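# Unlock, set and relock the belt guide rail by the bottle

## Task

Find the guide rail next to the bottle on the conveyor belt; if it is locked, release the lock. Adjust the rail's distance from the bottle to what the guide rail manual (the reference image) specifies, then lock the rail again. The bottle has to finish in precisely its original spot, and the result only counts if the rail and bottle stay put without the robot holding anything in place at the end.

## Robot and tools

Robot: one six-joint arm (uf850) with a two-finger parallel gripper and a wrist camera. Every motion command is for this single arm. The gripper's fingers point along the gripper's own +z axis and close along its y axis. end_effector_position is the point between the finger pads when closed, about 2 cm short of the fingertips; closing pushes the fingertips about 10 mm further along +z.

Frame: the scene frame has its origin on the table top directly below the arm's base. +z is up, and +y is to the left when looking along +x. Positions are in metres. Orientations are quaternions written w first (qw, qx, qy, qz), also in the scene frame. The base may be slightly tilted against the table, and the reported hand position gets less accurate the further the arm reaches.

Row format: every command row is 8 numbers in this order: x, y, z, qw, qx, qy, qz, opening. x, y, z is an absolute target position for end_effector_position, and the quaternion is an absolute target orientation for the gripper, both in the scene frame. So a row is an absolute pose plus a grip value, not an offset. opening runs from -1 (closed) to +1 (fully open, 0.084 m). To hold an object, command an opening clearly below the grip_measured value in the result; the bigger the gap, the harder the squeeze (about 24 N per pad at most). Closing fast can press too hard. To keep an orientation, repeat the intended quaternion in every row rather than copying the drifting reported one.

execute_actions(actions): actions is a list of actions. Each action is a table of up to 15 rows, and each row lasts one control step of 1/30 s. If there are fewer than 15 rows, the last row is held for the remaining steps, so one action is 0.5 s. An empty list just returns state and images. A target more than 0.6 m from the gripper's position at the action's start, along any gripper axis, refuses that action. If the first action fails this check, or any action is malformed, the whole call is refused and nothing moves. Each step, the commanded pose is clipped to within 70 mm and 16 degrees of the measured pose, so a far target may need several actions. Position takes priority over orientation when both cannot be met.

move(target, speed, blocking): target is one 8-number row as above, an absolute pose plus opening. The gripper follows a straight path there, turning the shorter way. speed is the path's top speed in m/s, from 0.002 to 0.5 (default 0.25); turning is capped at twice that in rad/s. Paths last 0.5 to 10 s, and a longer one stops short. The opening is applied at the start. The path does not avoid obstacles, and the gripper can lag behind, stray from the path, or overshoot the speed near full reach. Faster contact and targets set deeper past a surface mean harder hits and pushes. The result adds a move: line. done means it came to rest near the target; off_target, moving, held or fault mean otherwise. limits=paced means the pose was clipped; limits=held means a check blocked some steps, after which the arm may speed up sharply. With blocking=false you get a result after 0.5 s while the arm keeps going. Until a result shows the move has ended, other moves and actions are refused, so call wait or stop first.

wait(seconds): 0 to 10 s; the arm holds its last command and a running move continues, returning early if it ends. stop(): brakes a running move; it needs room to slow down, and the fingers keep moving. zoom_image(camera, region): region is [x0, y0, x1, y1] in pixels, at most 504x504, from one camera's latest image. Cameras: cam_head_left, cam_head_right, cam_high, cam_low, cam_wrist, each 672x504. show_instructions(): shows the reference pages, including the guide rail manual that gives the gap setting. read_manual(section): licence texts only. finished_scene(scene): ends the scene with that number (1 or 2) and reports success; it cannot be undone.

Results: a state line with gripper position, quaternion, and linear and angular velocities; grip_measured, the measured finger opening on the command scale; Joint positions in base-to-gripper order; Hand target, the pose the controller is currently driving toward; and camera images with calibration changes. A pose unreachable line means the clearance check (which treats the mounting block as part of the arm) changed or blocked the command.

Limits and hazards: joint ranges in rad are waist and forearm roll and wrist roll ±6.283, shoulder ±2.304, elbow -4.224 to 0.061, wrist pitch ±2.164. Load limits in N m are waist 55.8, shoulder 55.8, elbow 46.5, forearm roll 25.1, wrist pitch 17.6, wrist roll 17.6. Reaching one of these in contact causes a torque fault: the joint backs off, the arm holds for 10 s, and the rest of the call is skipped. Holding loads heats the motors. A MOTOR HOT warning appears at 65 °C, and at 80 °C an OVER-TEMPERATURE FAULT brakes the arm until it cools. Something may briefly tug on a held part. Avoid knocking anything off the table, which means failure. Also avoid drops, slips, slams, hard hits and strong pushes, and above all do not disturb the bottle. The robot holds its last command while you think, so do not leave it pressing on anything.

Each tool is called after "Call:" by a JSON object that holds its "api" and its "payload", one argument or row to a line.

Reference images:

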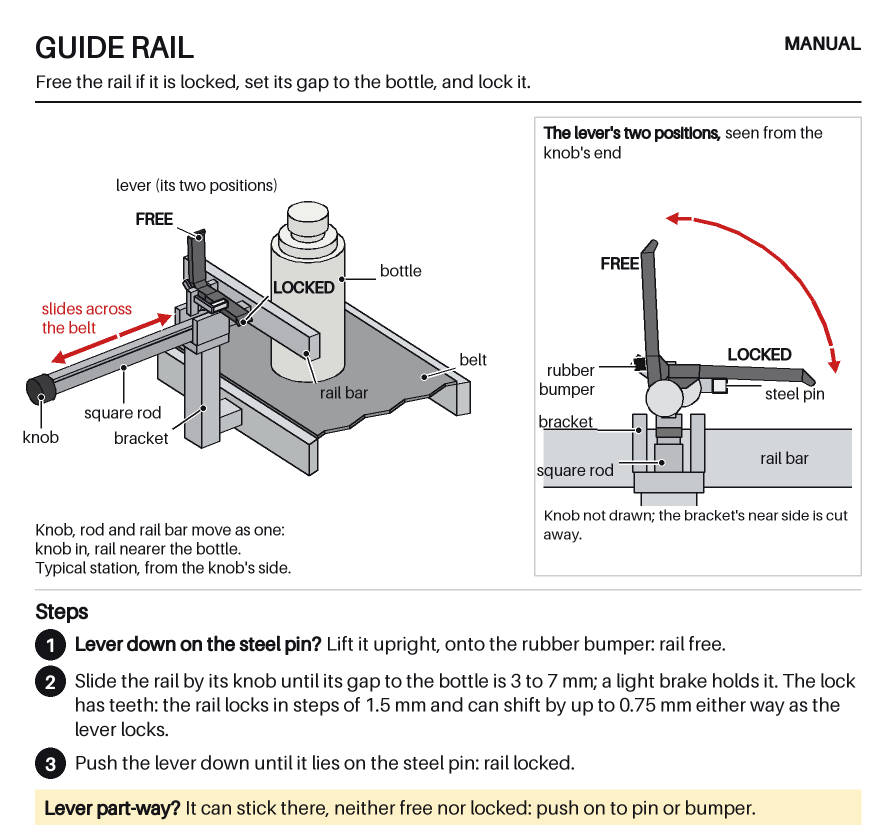

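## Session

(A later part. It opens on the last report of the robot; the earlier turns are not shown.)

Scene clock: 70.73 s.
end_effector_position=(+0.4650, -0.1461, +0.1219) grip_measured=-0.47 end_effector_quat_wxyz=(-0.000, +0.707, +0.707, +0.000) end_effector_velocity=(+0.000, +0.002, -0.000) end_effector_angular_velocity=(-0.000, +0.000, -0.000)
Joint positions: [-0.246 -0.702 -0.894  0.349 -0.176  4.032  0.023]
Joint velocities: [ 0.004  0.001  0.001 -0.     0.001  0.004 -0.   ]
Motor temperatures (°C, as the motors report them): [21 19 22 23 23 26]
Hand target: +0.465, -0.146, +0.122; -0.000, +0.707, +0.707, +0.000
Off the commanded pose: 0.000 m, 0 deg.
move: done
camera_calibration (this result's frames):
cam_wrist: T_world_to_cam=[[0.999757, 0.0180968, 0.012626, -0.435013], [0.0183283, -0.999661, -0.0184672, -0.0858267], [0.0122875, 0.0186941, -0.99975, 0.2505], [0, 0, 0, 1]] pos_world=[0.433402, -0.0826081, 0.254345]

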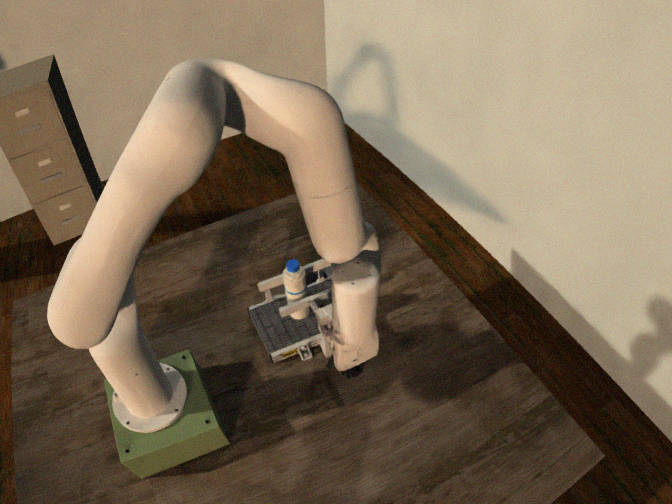

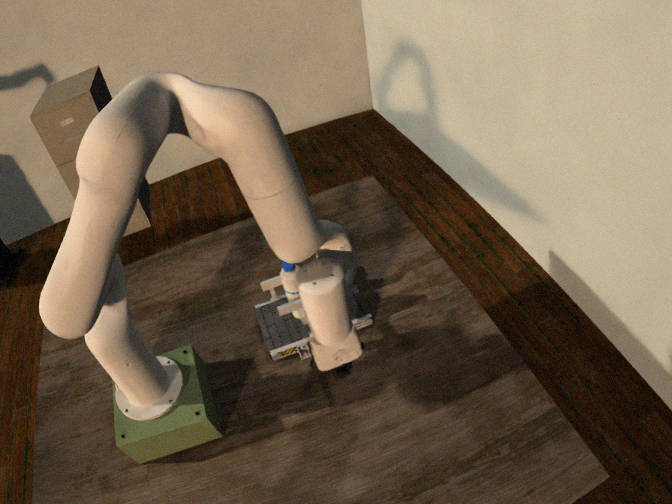

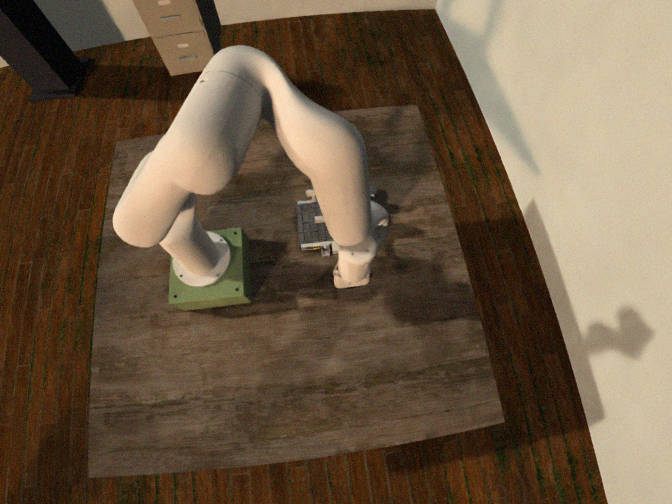

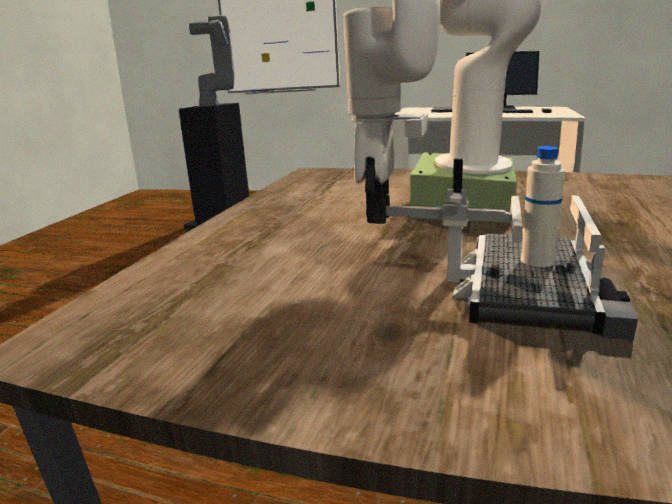

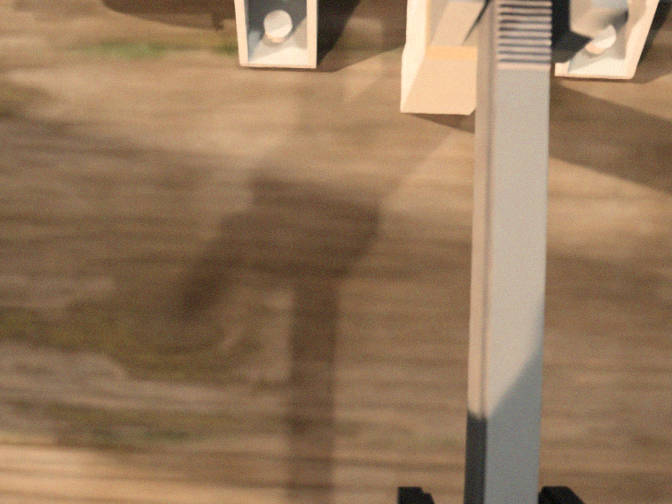

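Call:
{"api": "move", "payload": {
  "target": [0.465,-0.144,0.122,0,0.7071,0.7071,0,-0.8],
  "speed": 0.01
}}

Call:
{"api": "move", "payload": {
  "target": [0.465,-0.144,0.122,0,0.7071,0.7071,0,0]
}}

Call:
{"api": "move", "payload": {
  "target": [0.465,-0.144,0.2,0,0.7071,0.7071,0,0]
}}

Call:
{"api": "move", "payload": {
  "target": [0.487,0.003,0.33,0,0.7071,0.7071,0,-1]
}}

Scene clock: 76.10 s.
end_effector_position=(+0.4650, -0.1441, +0.1220) grip_measured=-0.47 end_effector_quat_wxyz=(+0.000, +0.707, +0.707, +0.000) end_effector_velocity=(+0.000, +0.001, +0.000) end_effector_angular_velocity=(-0.000, -0.000, +0.001)
Joint positions: [-0.242 -0.7   -0.892  0.349 -0.175  4.036  0.023]
Joint velocities: [ 0.002  0.001  0.001 -0.001  0.001  0.001 -0.   ]
Motor temperatures (°C, as the motors report them): [21 19 22 23 23 26]
Hand target: +0.465, -0.144, +0.122; -0.000, +0.707, +0.707, +0.000
Off the commanded pose: 0.000 m, 0 deg.
move: done
camera_calibration (this result's frames):
cam_wrist: T_world_to_cam=[[0.999757, 0.0180909, 0.0126113, -0.435049], [0.0183204, -0.999664, -0.0183274, -0.0837837], [0.0122755, 0.018554, -0.999753, 0.250532], [0, 0, 0, 1]] pos_world=[0.433403, -0.0805335, 0.254421]

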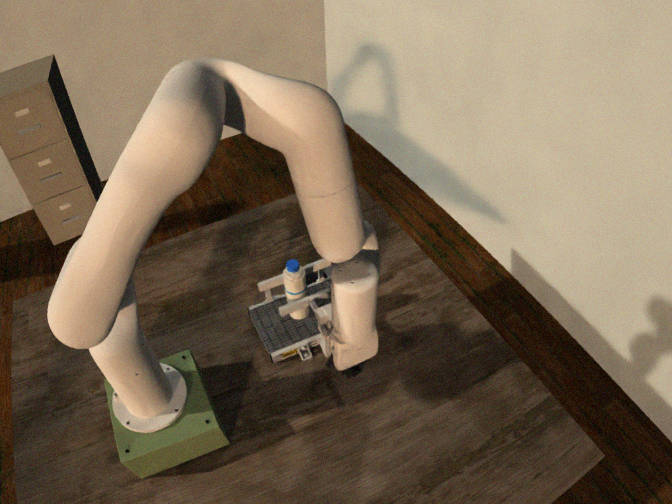

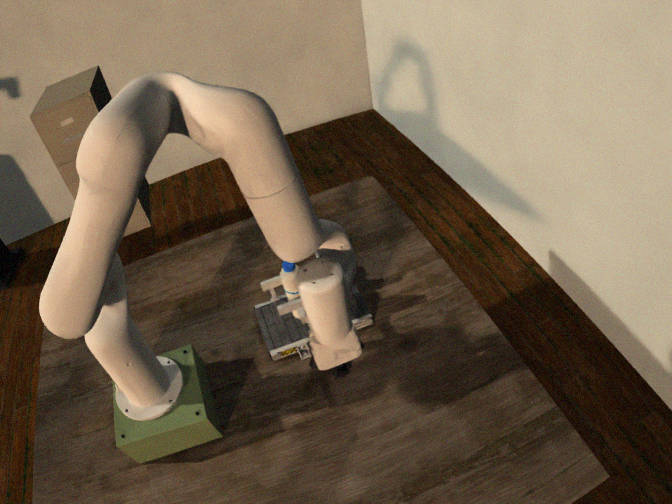

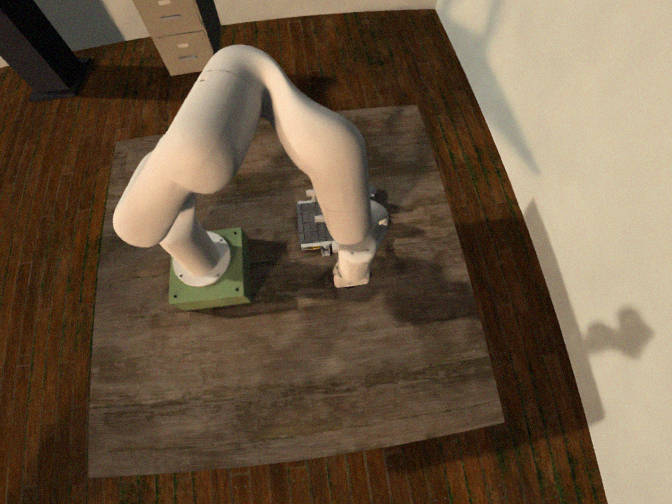

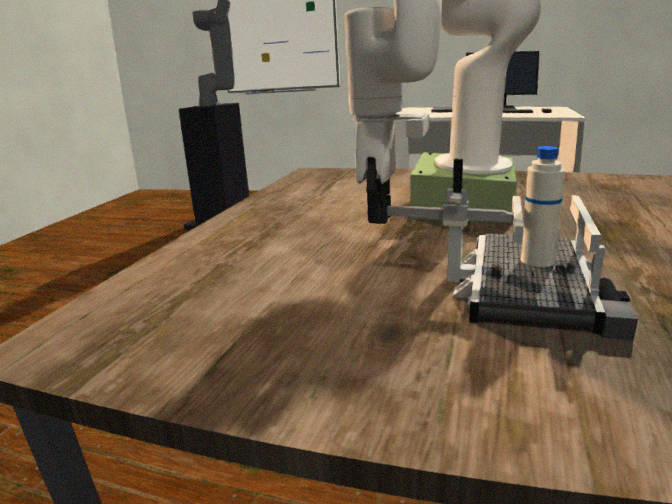

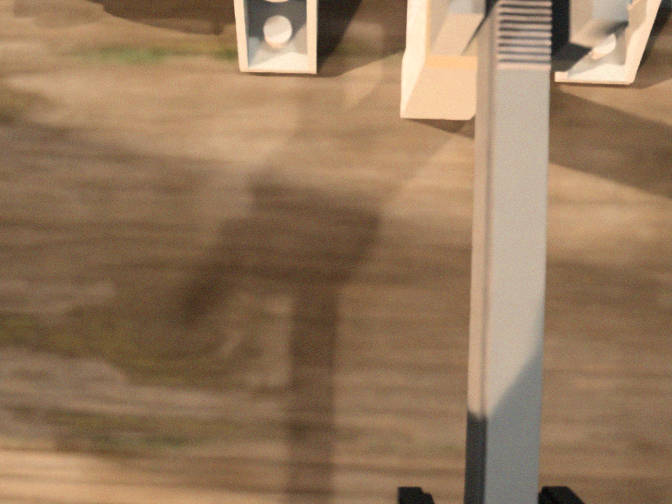

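Scene clock: 76.80 s.
end_effector_position=(+0.4651, -0.1440, +0.1220) grip_measured=-0.01 end_effector_quat_wxyz=(+0.000, +0.707, +0.707, +0.000) end_effector_velocity=(-0.001, +0.000, -0.000) end_effector_angular_velocity=(+0.001, +0.002, -0.002)
Joint positions: [-0.242 -0.7   -0.892  0.349 -0.175  4.036  0.044]
Joint velocities: [ 0.    -0.001  0.     0.    -0.001  0.001  0.   ]
Motor temperatures (°C, as the motors report them): [21 19 22 23 23 26]
Hand target: +0.465, -0.144, +0.122; -0.000, +0.707, +0.707, +0.000
Off the commanded pose: 0.000 m, 0 deg.
move: done
camera_calibration (this result's frames):
cam_wrist: T_world_to_cam=[[0.999754, 0.018089, 0.0128012, -0.435162], [0.0183205, -0.999666, -0.0182018, -0.0837768], [0.0124676, 0.0184318, -0.999752, 0.250487], [0, 0, 0, 1]] pos_world=[0.433467, -0.0804942, 0.254471]

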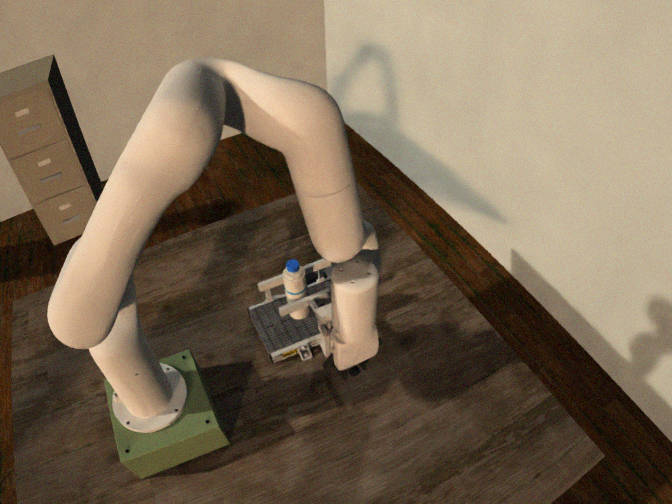

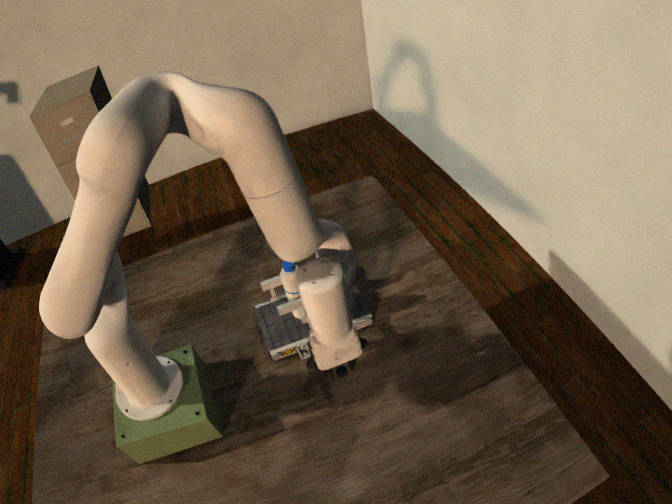

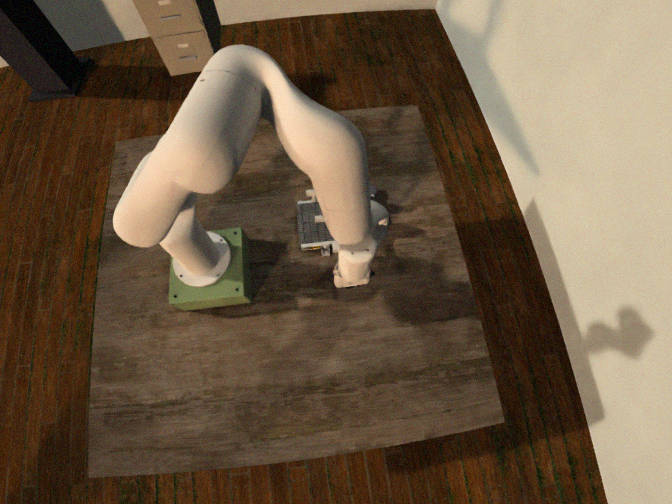

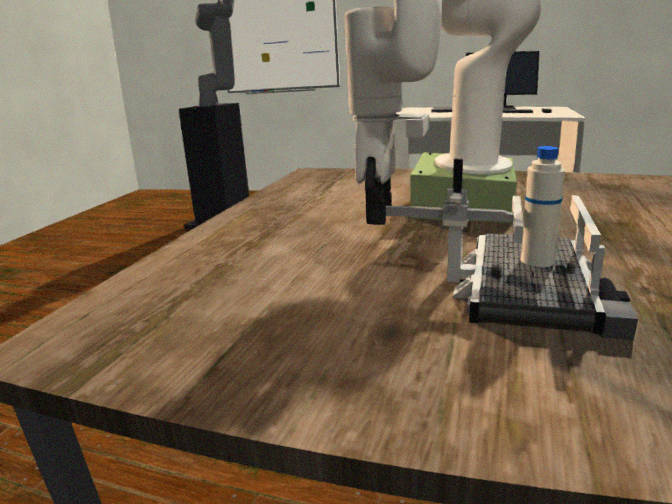

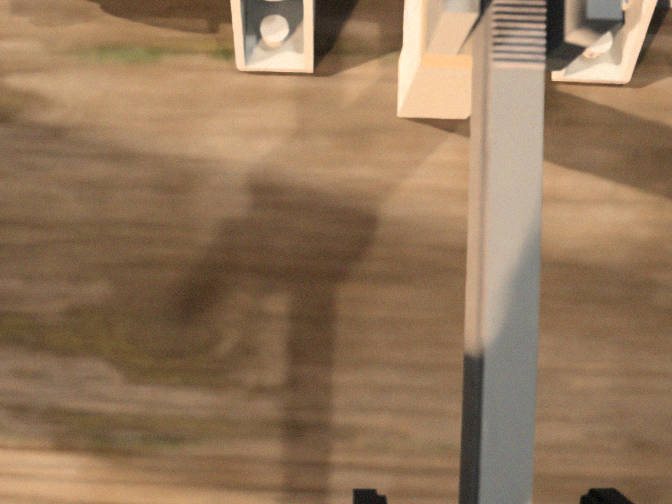

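Scene clock: 77.77 s.
end_effector_position=(+0.4647, -0.1437, +0.1998) grip_measured=-0.01 end_effector_quat_wxyz=(-0.000, +0.707, +0.707, +0.000) end_effector_velocity=(+0.000, +0.000, +0.003) end_effector_angular_velocity=(-0.001, -0.000, -0.000)
Joint positions: [-0.252 -0.522 -0.86   0.196 -0.319  4.184  0.044]
Joint velocities: [ 0.001  0.005 -0.    -0.007 -0.004  0.008  0.   ]
Motor temperatures (°C, as the motors report them): [21 19 22 23 23 26]
Hand target: +0.465, -0.144, +0.200; -0.000, +0.707, +0.707, +0.000
Off the commanded pose: 0.000 m, 0 deg.
move: done
camera_calibration (this result's frames):
cam_wrist: T_world_to_cam=[[0.999755, 0.0180731, 0.0127677, -0.435802], [0.018317, -0.999647, -0.0192471, -0.0818279], [0.0124153, 0.0194762, -0.999733, 0.32837], [0, 0, 0, 1]] pos_world=[0.433118, -0.0803181, 0.332271]

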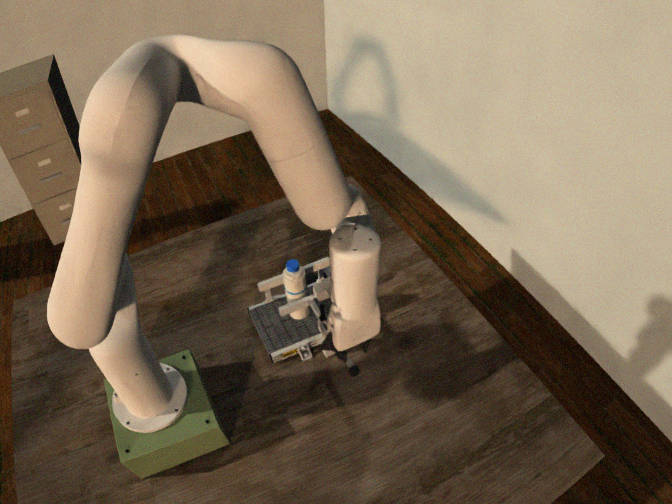

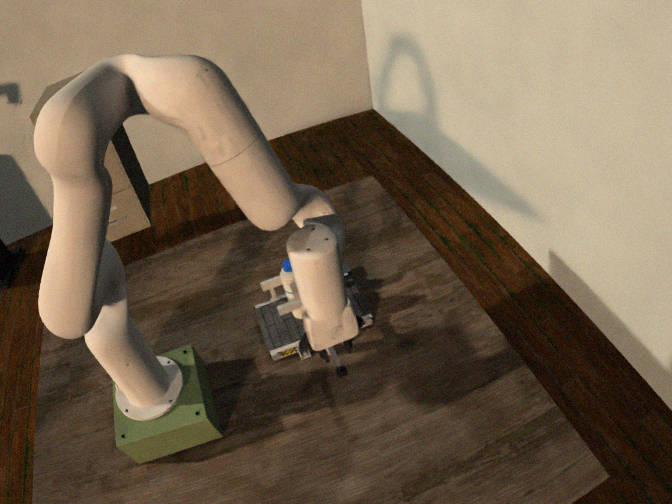

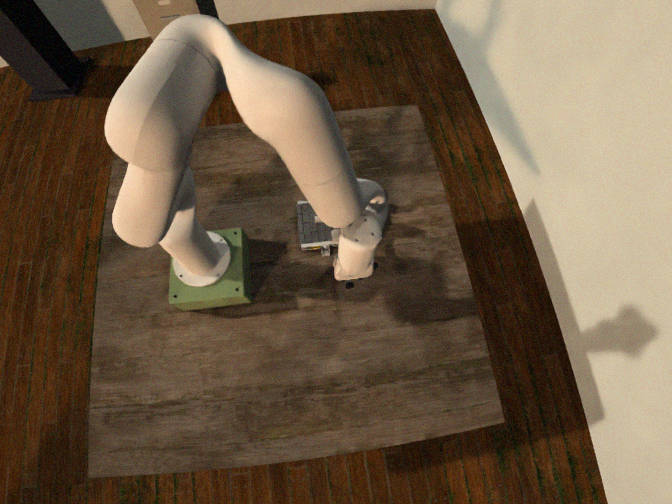

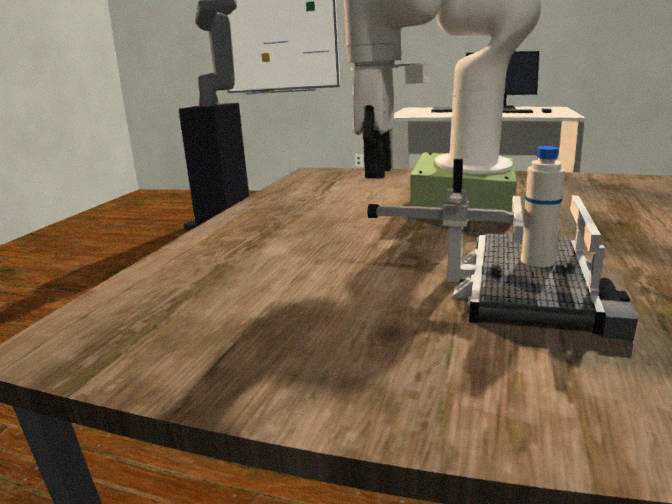

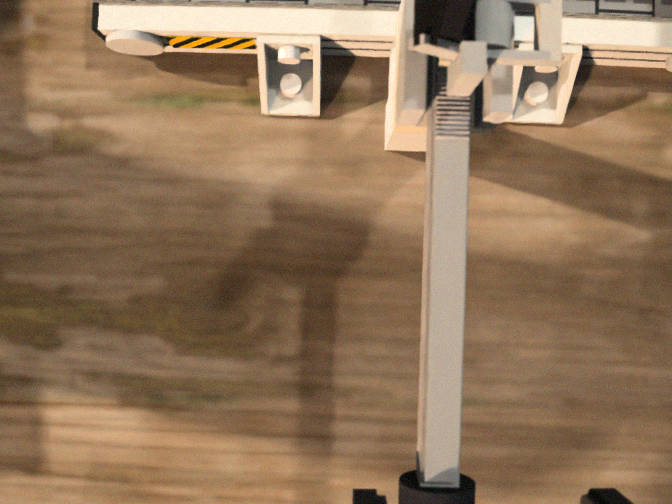

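Scene clock: 79.17 s.
end_effector_position=(+0.4870, +0.0037, +0.3299) grip_measured=-1.00 end_effector_quat_wxyz=(-0.001, +0.707, +0.707, +0.001) end_effector_velocity=(+0.001, +0.002, +0.002) end_effector_angular_velocity=(-0.002, -0.002, +0.002)
Joint positions: [ 0.048 -0.241 -0.874  0.095 -0.593  4.592  0.   ]
Joint velocities: [ 0.004  0.003 -0.003 -0.004 -0.004  0.006  0.   ]
Motor temperatures (°C, as the motors report them): [21 19 22 23 23 26]
Hand target: +0.487, +0.004, +0.330; -0.001, +0.707, +0.707, +0.001
Off the commanded pose: 0.001 m, 0 deg.
move: done
camera_calibration (this result's frames):
cam_wrist: T_world_to_cam=[[0.999753, 0.0181006, 0.0128842, -0.462384], [0.0183764, -0.999597, -0.0216177, 0.0684389], [0.0124877, 0.0218492, -0.999683, 0.455253], [0, 0, 0, 1]] pos_world=[0.455327, 0.0668338, 0.462546]

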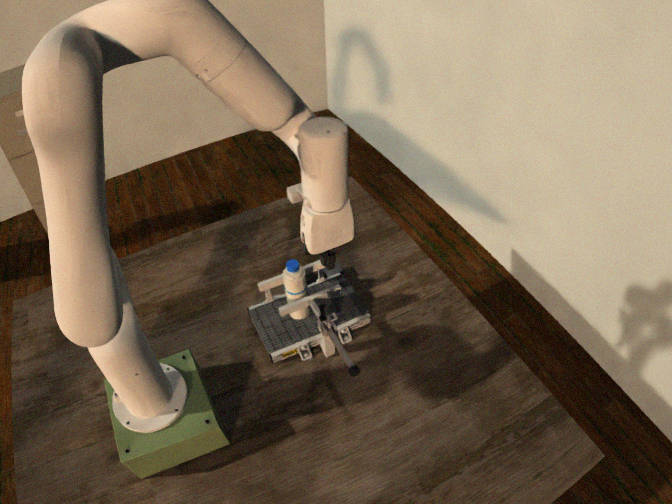

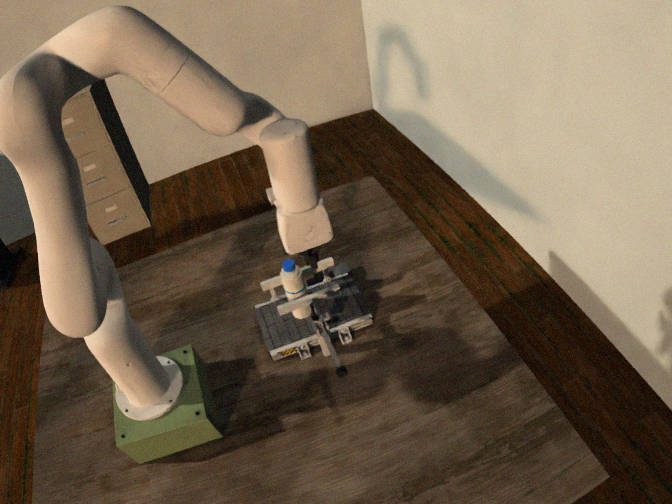

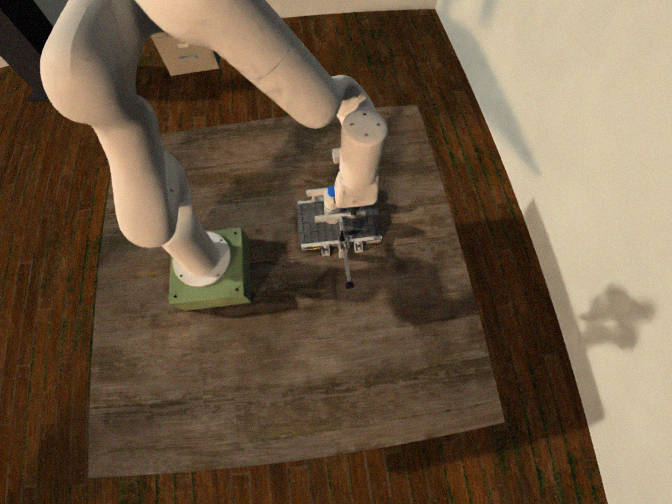

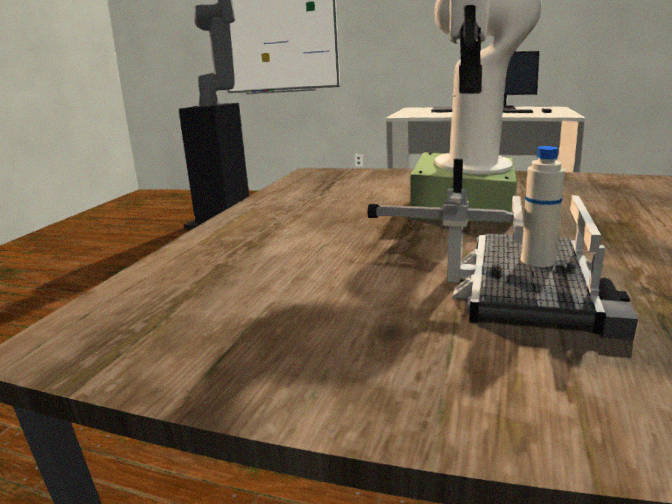

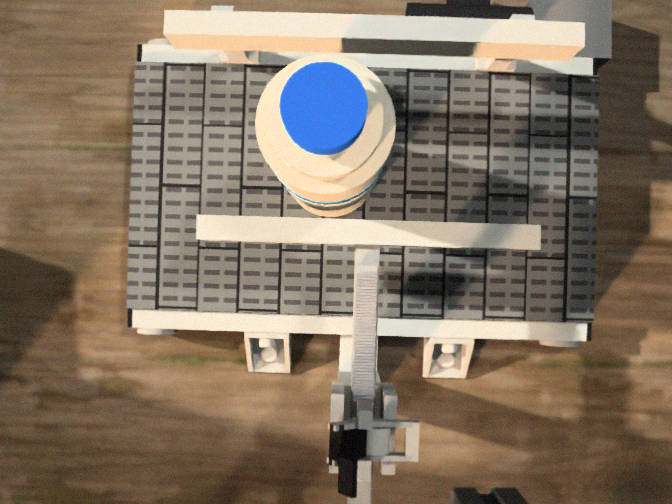

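Call:
{"api": "zoom_image", "payload": {
  "camera": "cam_wrist",
  "region": [260,160,400,260]
}}

Call:
{"api": "zoom_image", "payload": {
  "camera": "cam_low",
  "region": [490,180,570,270]
}}

Region (260, 160, 400, 260) of cam_wrist's 672x504 image, scaled by 3.600, with more detail than that image has; it fills the top 360 rows of this view, and the rest is white.

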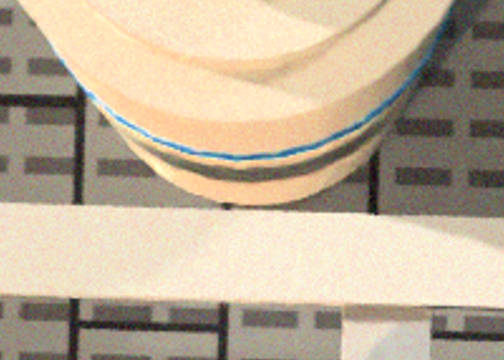

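Region (490, 180, 570, 270) of cam_low's 672x504 image, scaled by 5.600, with more detail than that image has.

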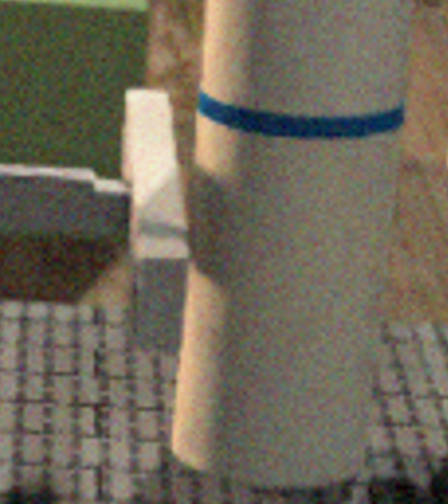

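Call:
{"api": "move", "payload": {
  "target": [0.428,-0.013,0.25,0,0.7071,0.7071,0,-1]
}}

Call:
{"api": "move", "payload": {
  "target": [0.428,-0.013,0.208,0,0.7071,0.7071,0,-1],
  "speed": 0.12
}}

Call:
{"api": "move", "payload": {
  "target": [0.49,-0.014,0.208,0,0.7071,0.7071,0,-1],
  "speed": 0.05
}}

Call:
{"api": "zoom_image", "payload": {
  "camera": "cam_head_left",
  "region": [280,250,400,370]
}}

Scene clock: 90.37 s.
end_effector_position=(+0.4285, -0.0131, +0.2501) grip_measured=-1.00 end_effector_quat_wxyz=(+0.001, +0.707, +0.707, -0.000) end_effector_velocity=(-0.001, -0.000, -0.003) end_effector_angular_velocity=(+0.002, +0.000, +0.002)
Joint positions: [ 0.014 -0.28  -0.681  0.141 -0.363  4.505  0.   ]
Joint velocities: [-0.002 -0.004  0.004  0.009  0.007 -0.014  0.   ]
Motor temperatures (°C, as the motors report them): [21 19 22 23 23 26]
Hand target: +0.428, -0.013, +0.250; +0.000, +0.707, +0.707, -0.000
Off the commanded pose: 0.001 m, 0 deg.
move: done
camera_calibration (this result's frames):
cam_wrist: T_world_to_cam=[[0.999759, 0.0178515, 0.0127843, -0.402606], [0.0180691, -0.99969, -0.0171142, 0.049981], [0.0124749, 0.0173411, -0.999772, 0.376509], [0, 0, 0, 1]] pos_world=[0.396909, 0.0506235, 0.382425]

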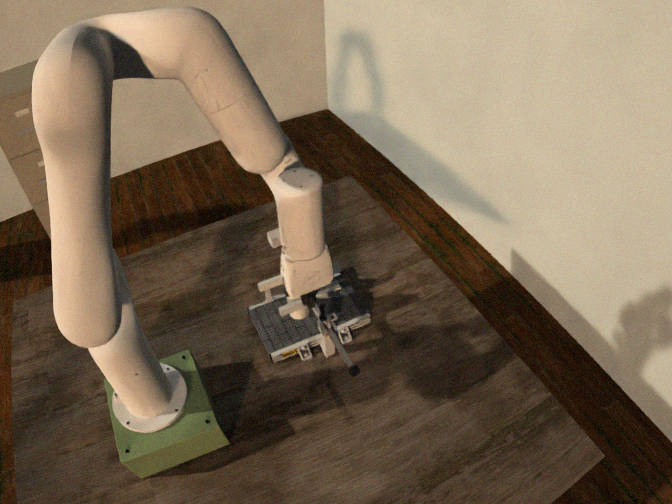

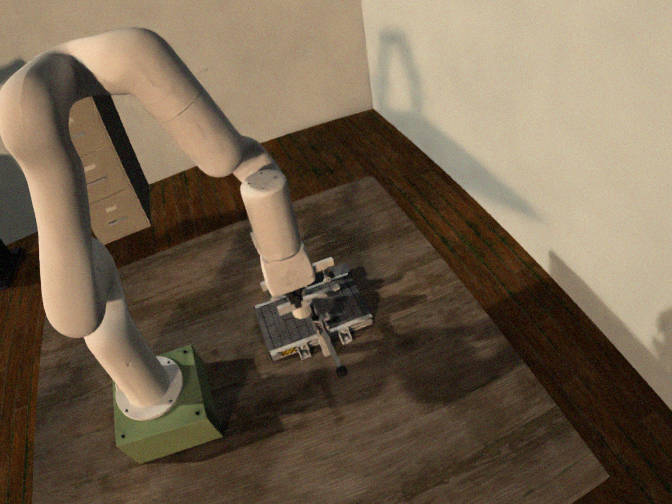

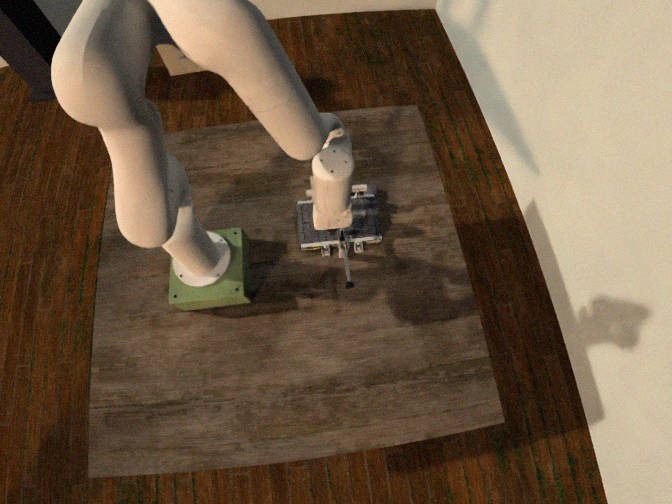

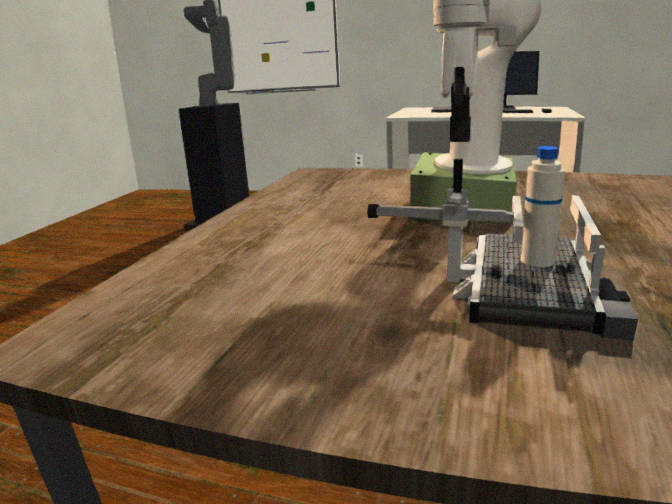

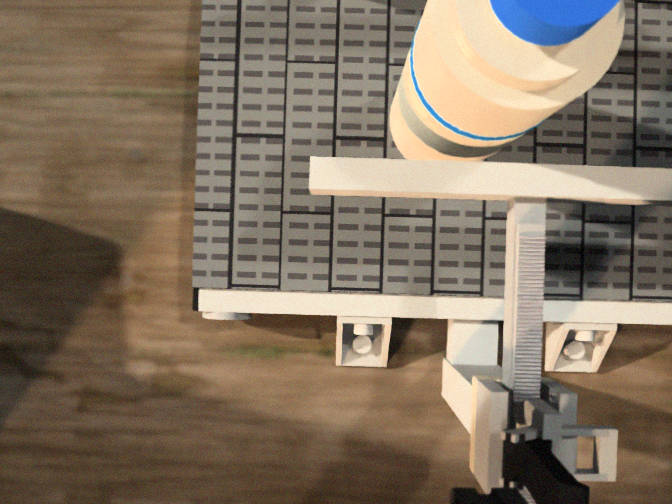

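Scene clock: 91.27 s.
end_effector_position=(+0.4282, -0.0131, +0.2082) grip_measured=-1.00 end_effector_quat_wxyz=(+0.000, +0.707, +0.707, -0.000) end_effector_velocity=(+0.000, +0.000, -0.002) end_effector_angular_velocity=(+0.001, +0.000, +0.002)
Joint positions: [ 0.018 -0.38  -0.679  0.195 -0.263  4.453  0.   ]
Joint velocities: [-0.    -0.006 -0.001  0.009  0.005 -0.011  0.   ]
Motor temperatures (°C, as the motors report them): [21 19 22 23 23 26]
Hand target: +0.428, -0.013, +0.208; +0.000, +0.707, +0.707, -0.000
Off the commanded pose: 0.000 m, 0 deg.
move: done
camera_calibration (this result's frames):
cam_wrist: T_world_to_cam=[[0.999758, 0.0179889, 0.0126859, -0.401714], [0.0182124, -0.999677, -0.0177267, 0.0492903], [0.0123629, 0.0179534, -0.999762, 0.334734], [0, 0, 0, 1]] pos_world=[0.396581, 0.0504912, 0.340624]

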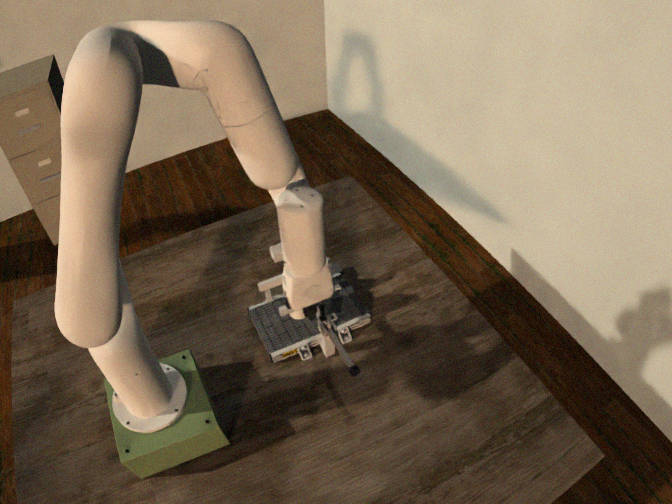

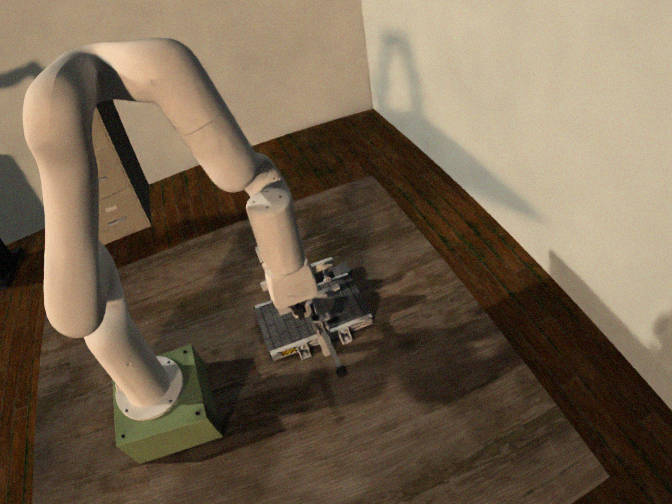

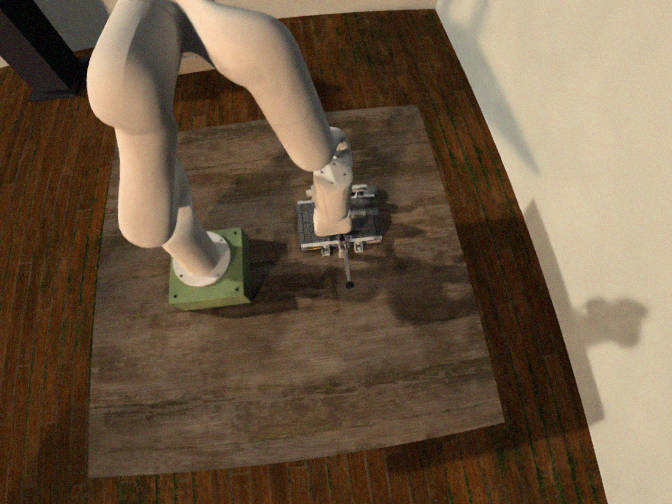

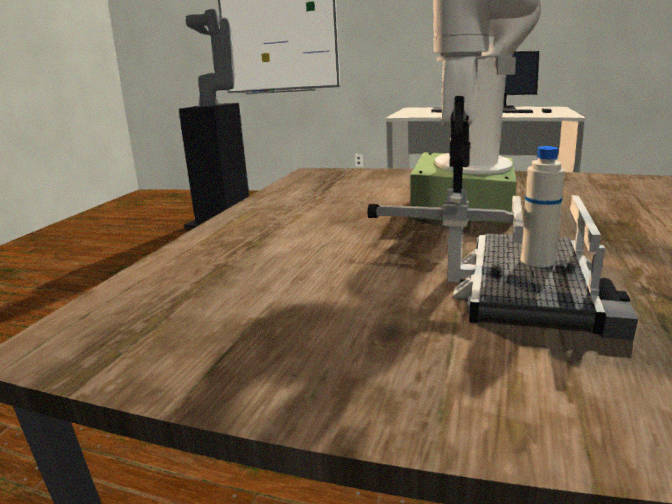

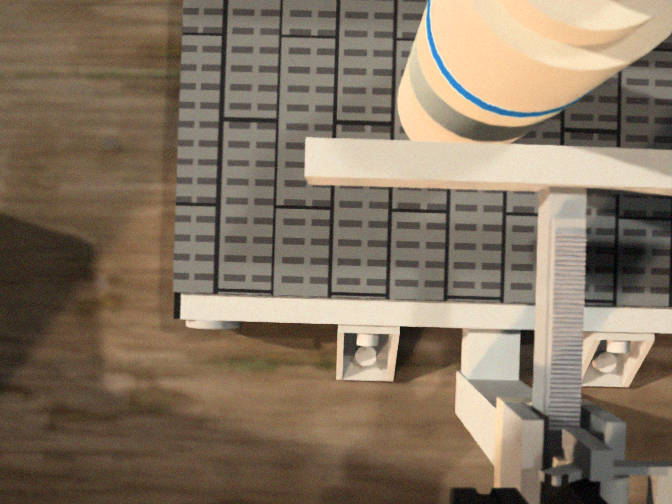

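Scene clock: 92.87 s.
end_effector_position=(+0.4891, -0.0140, +0.2080) grip_measured=-1.00 end_effector_quat_wxyz=(-0.001, +0.707, +0.707, -0.000) end_effector_velocity=(+0.004, -0.000, +0.000) end_effector_angular_velocity=(-0.001, -0.006, -0.000)
Joint positions: [ 0.025 -0.484 -0.852  0.158 -0.333  4.499  0.   ]
Joint velocities: [ 0.001 -0.005 -0.009 -0.003  0.002  0.003  0.   ]
Motor temperatures (°C, as the motors report them): [21 19 22 23 23 26]
Hand target: +0.490, -0.014, +0.208; -0.000, +0.707, +0.707, +0.000
Off the commanded pose: 0.001 m, 0 deg.
move: done
camera_calibration (this result's frames):
cam_wrist: T_world_to_cam=[[0.999777, 0.0180777, 0.0108711, -0.462211], [0.0182824, -0.999652, -0.0190301, 0.0475314], [0.0105233, 0.0192246, -0.99976, 0.334748], [0, 0, 0, 1]] pos_world=[0.457716, 0.0494352, 0.340597]

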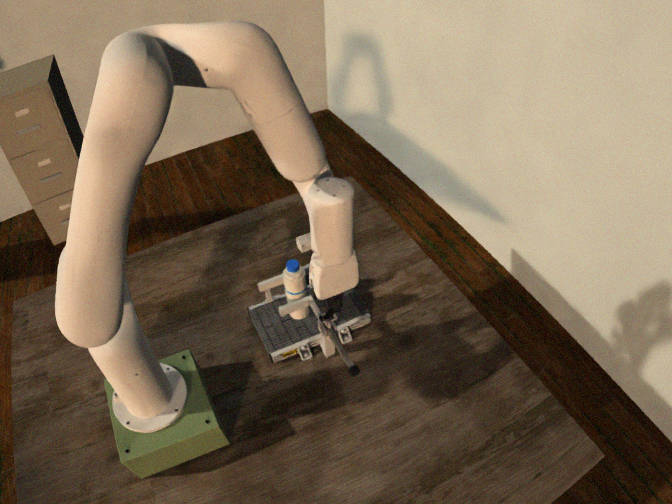

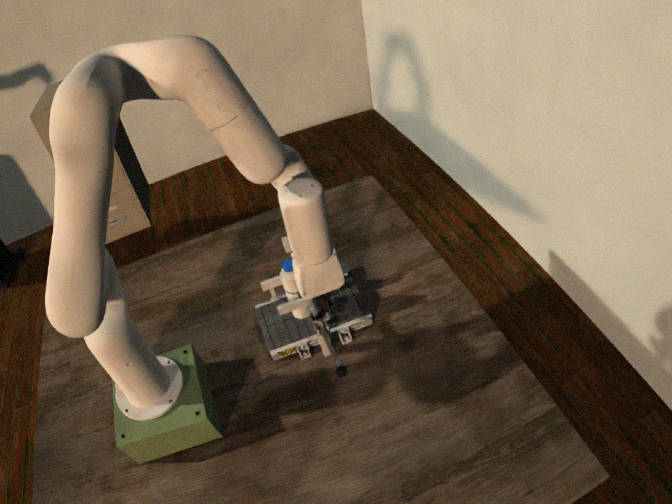

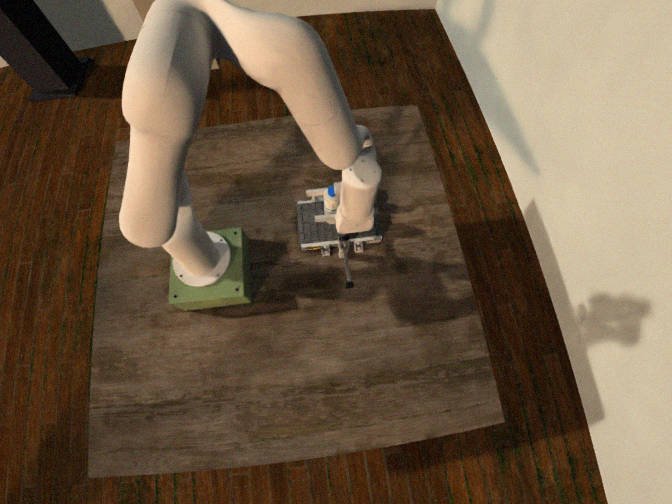

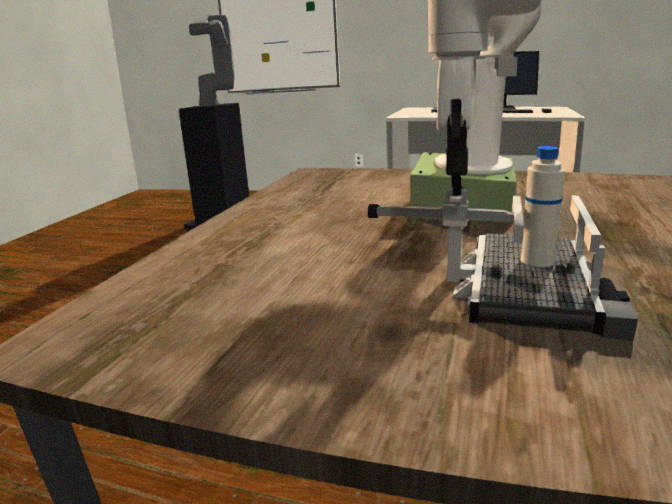

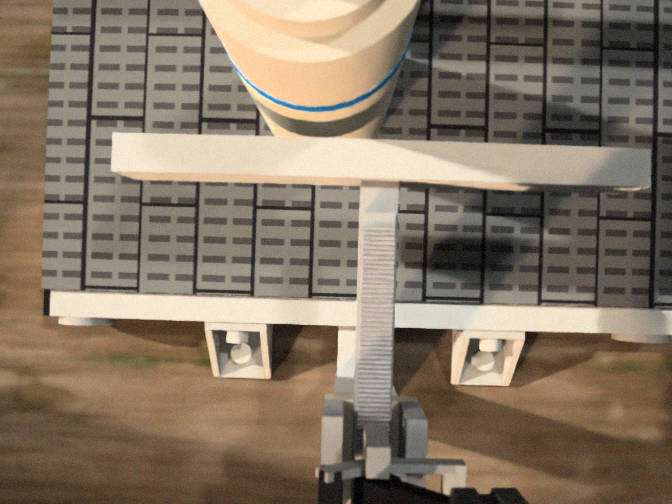

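Region (280, 250, 400, 370) of cam_head_left's 672x504 image, scaled by 4.200, with more detail than that image has.

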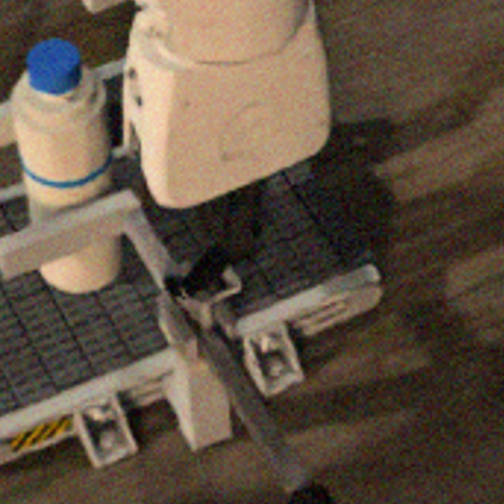

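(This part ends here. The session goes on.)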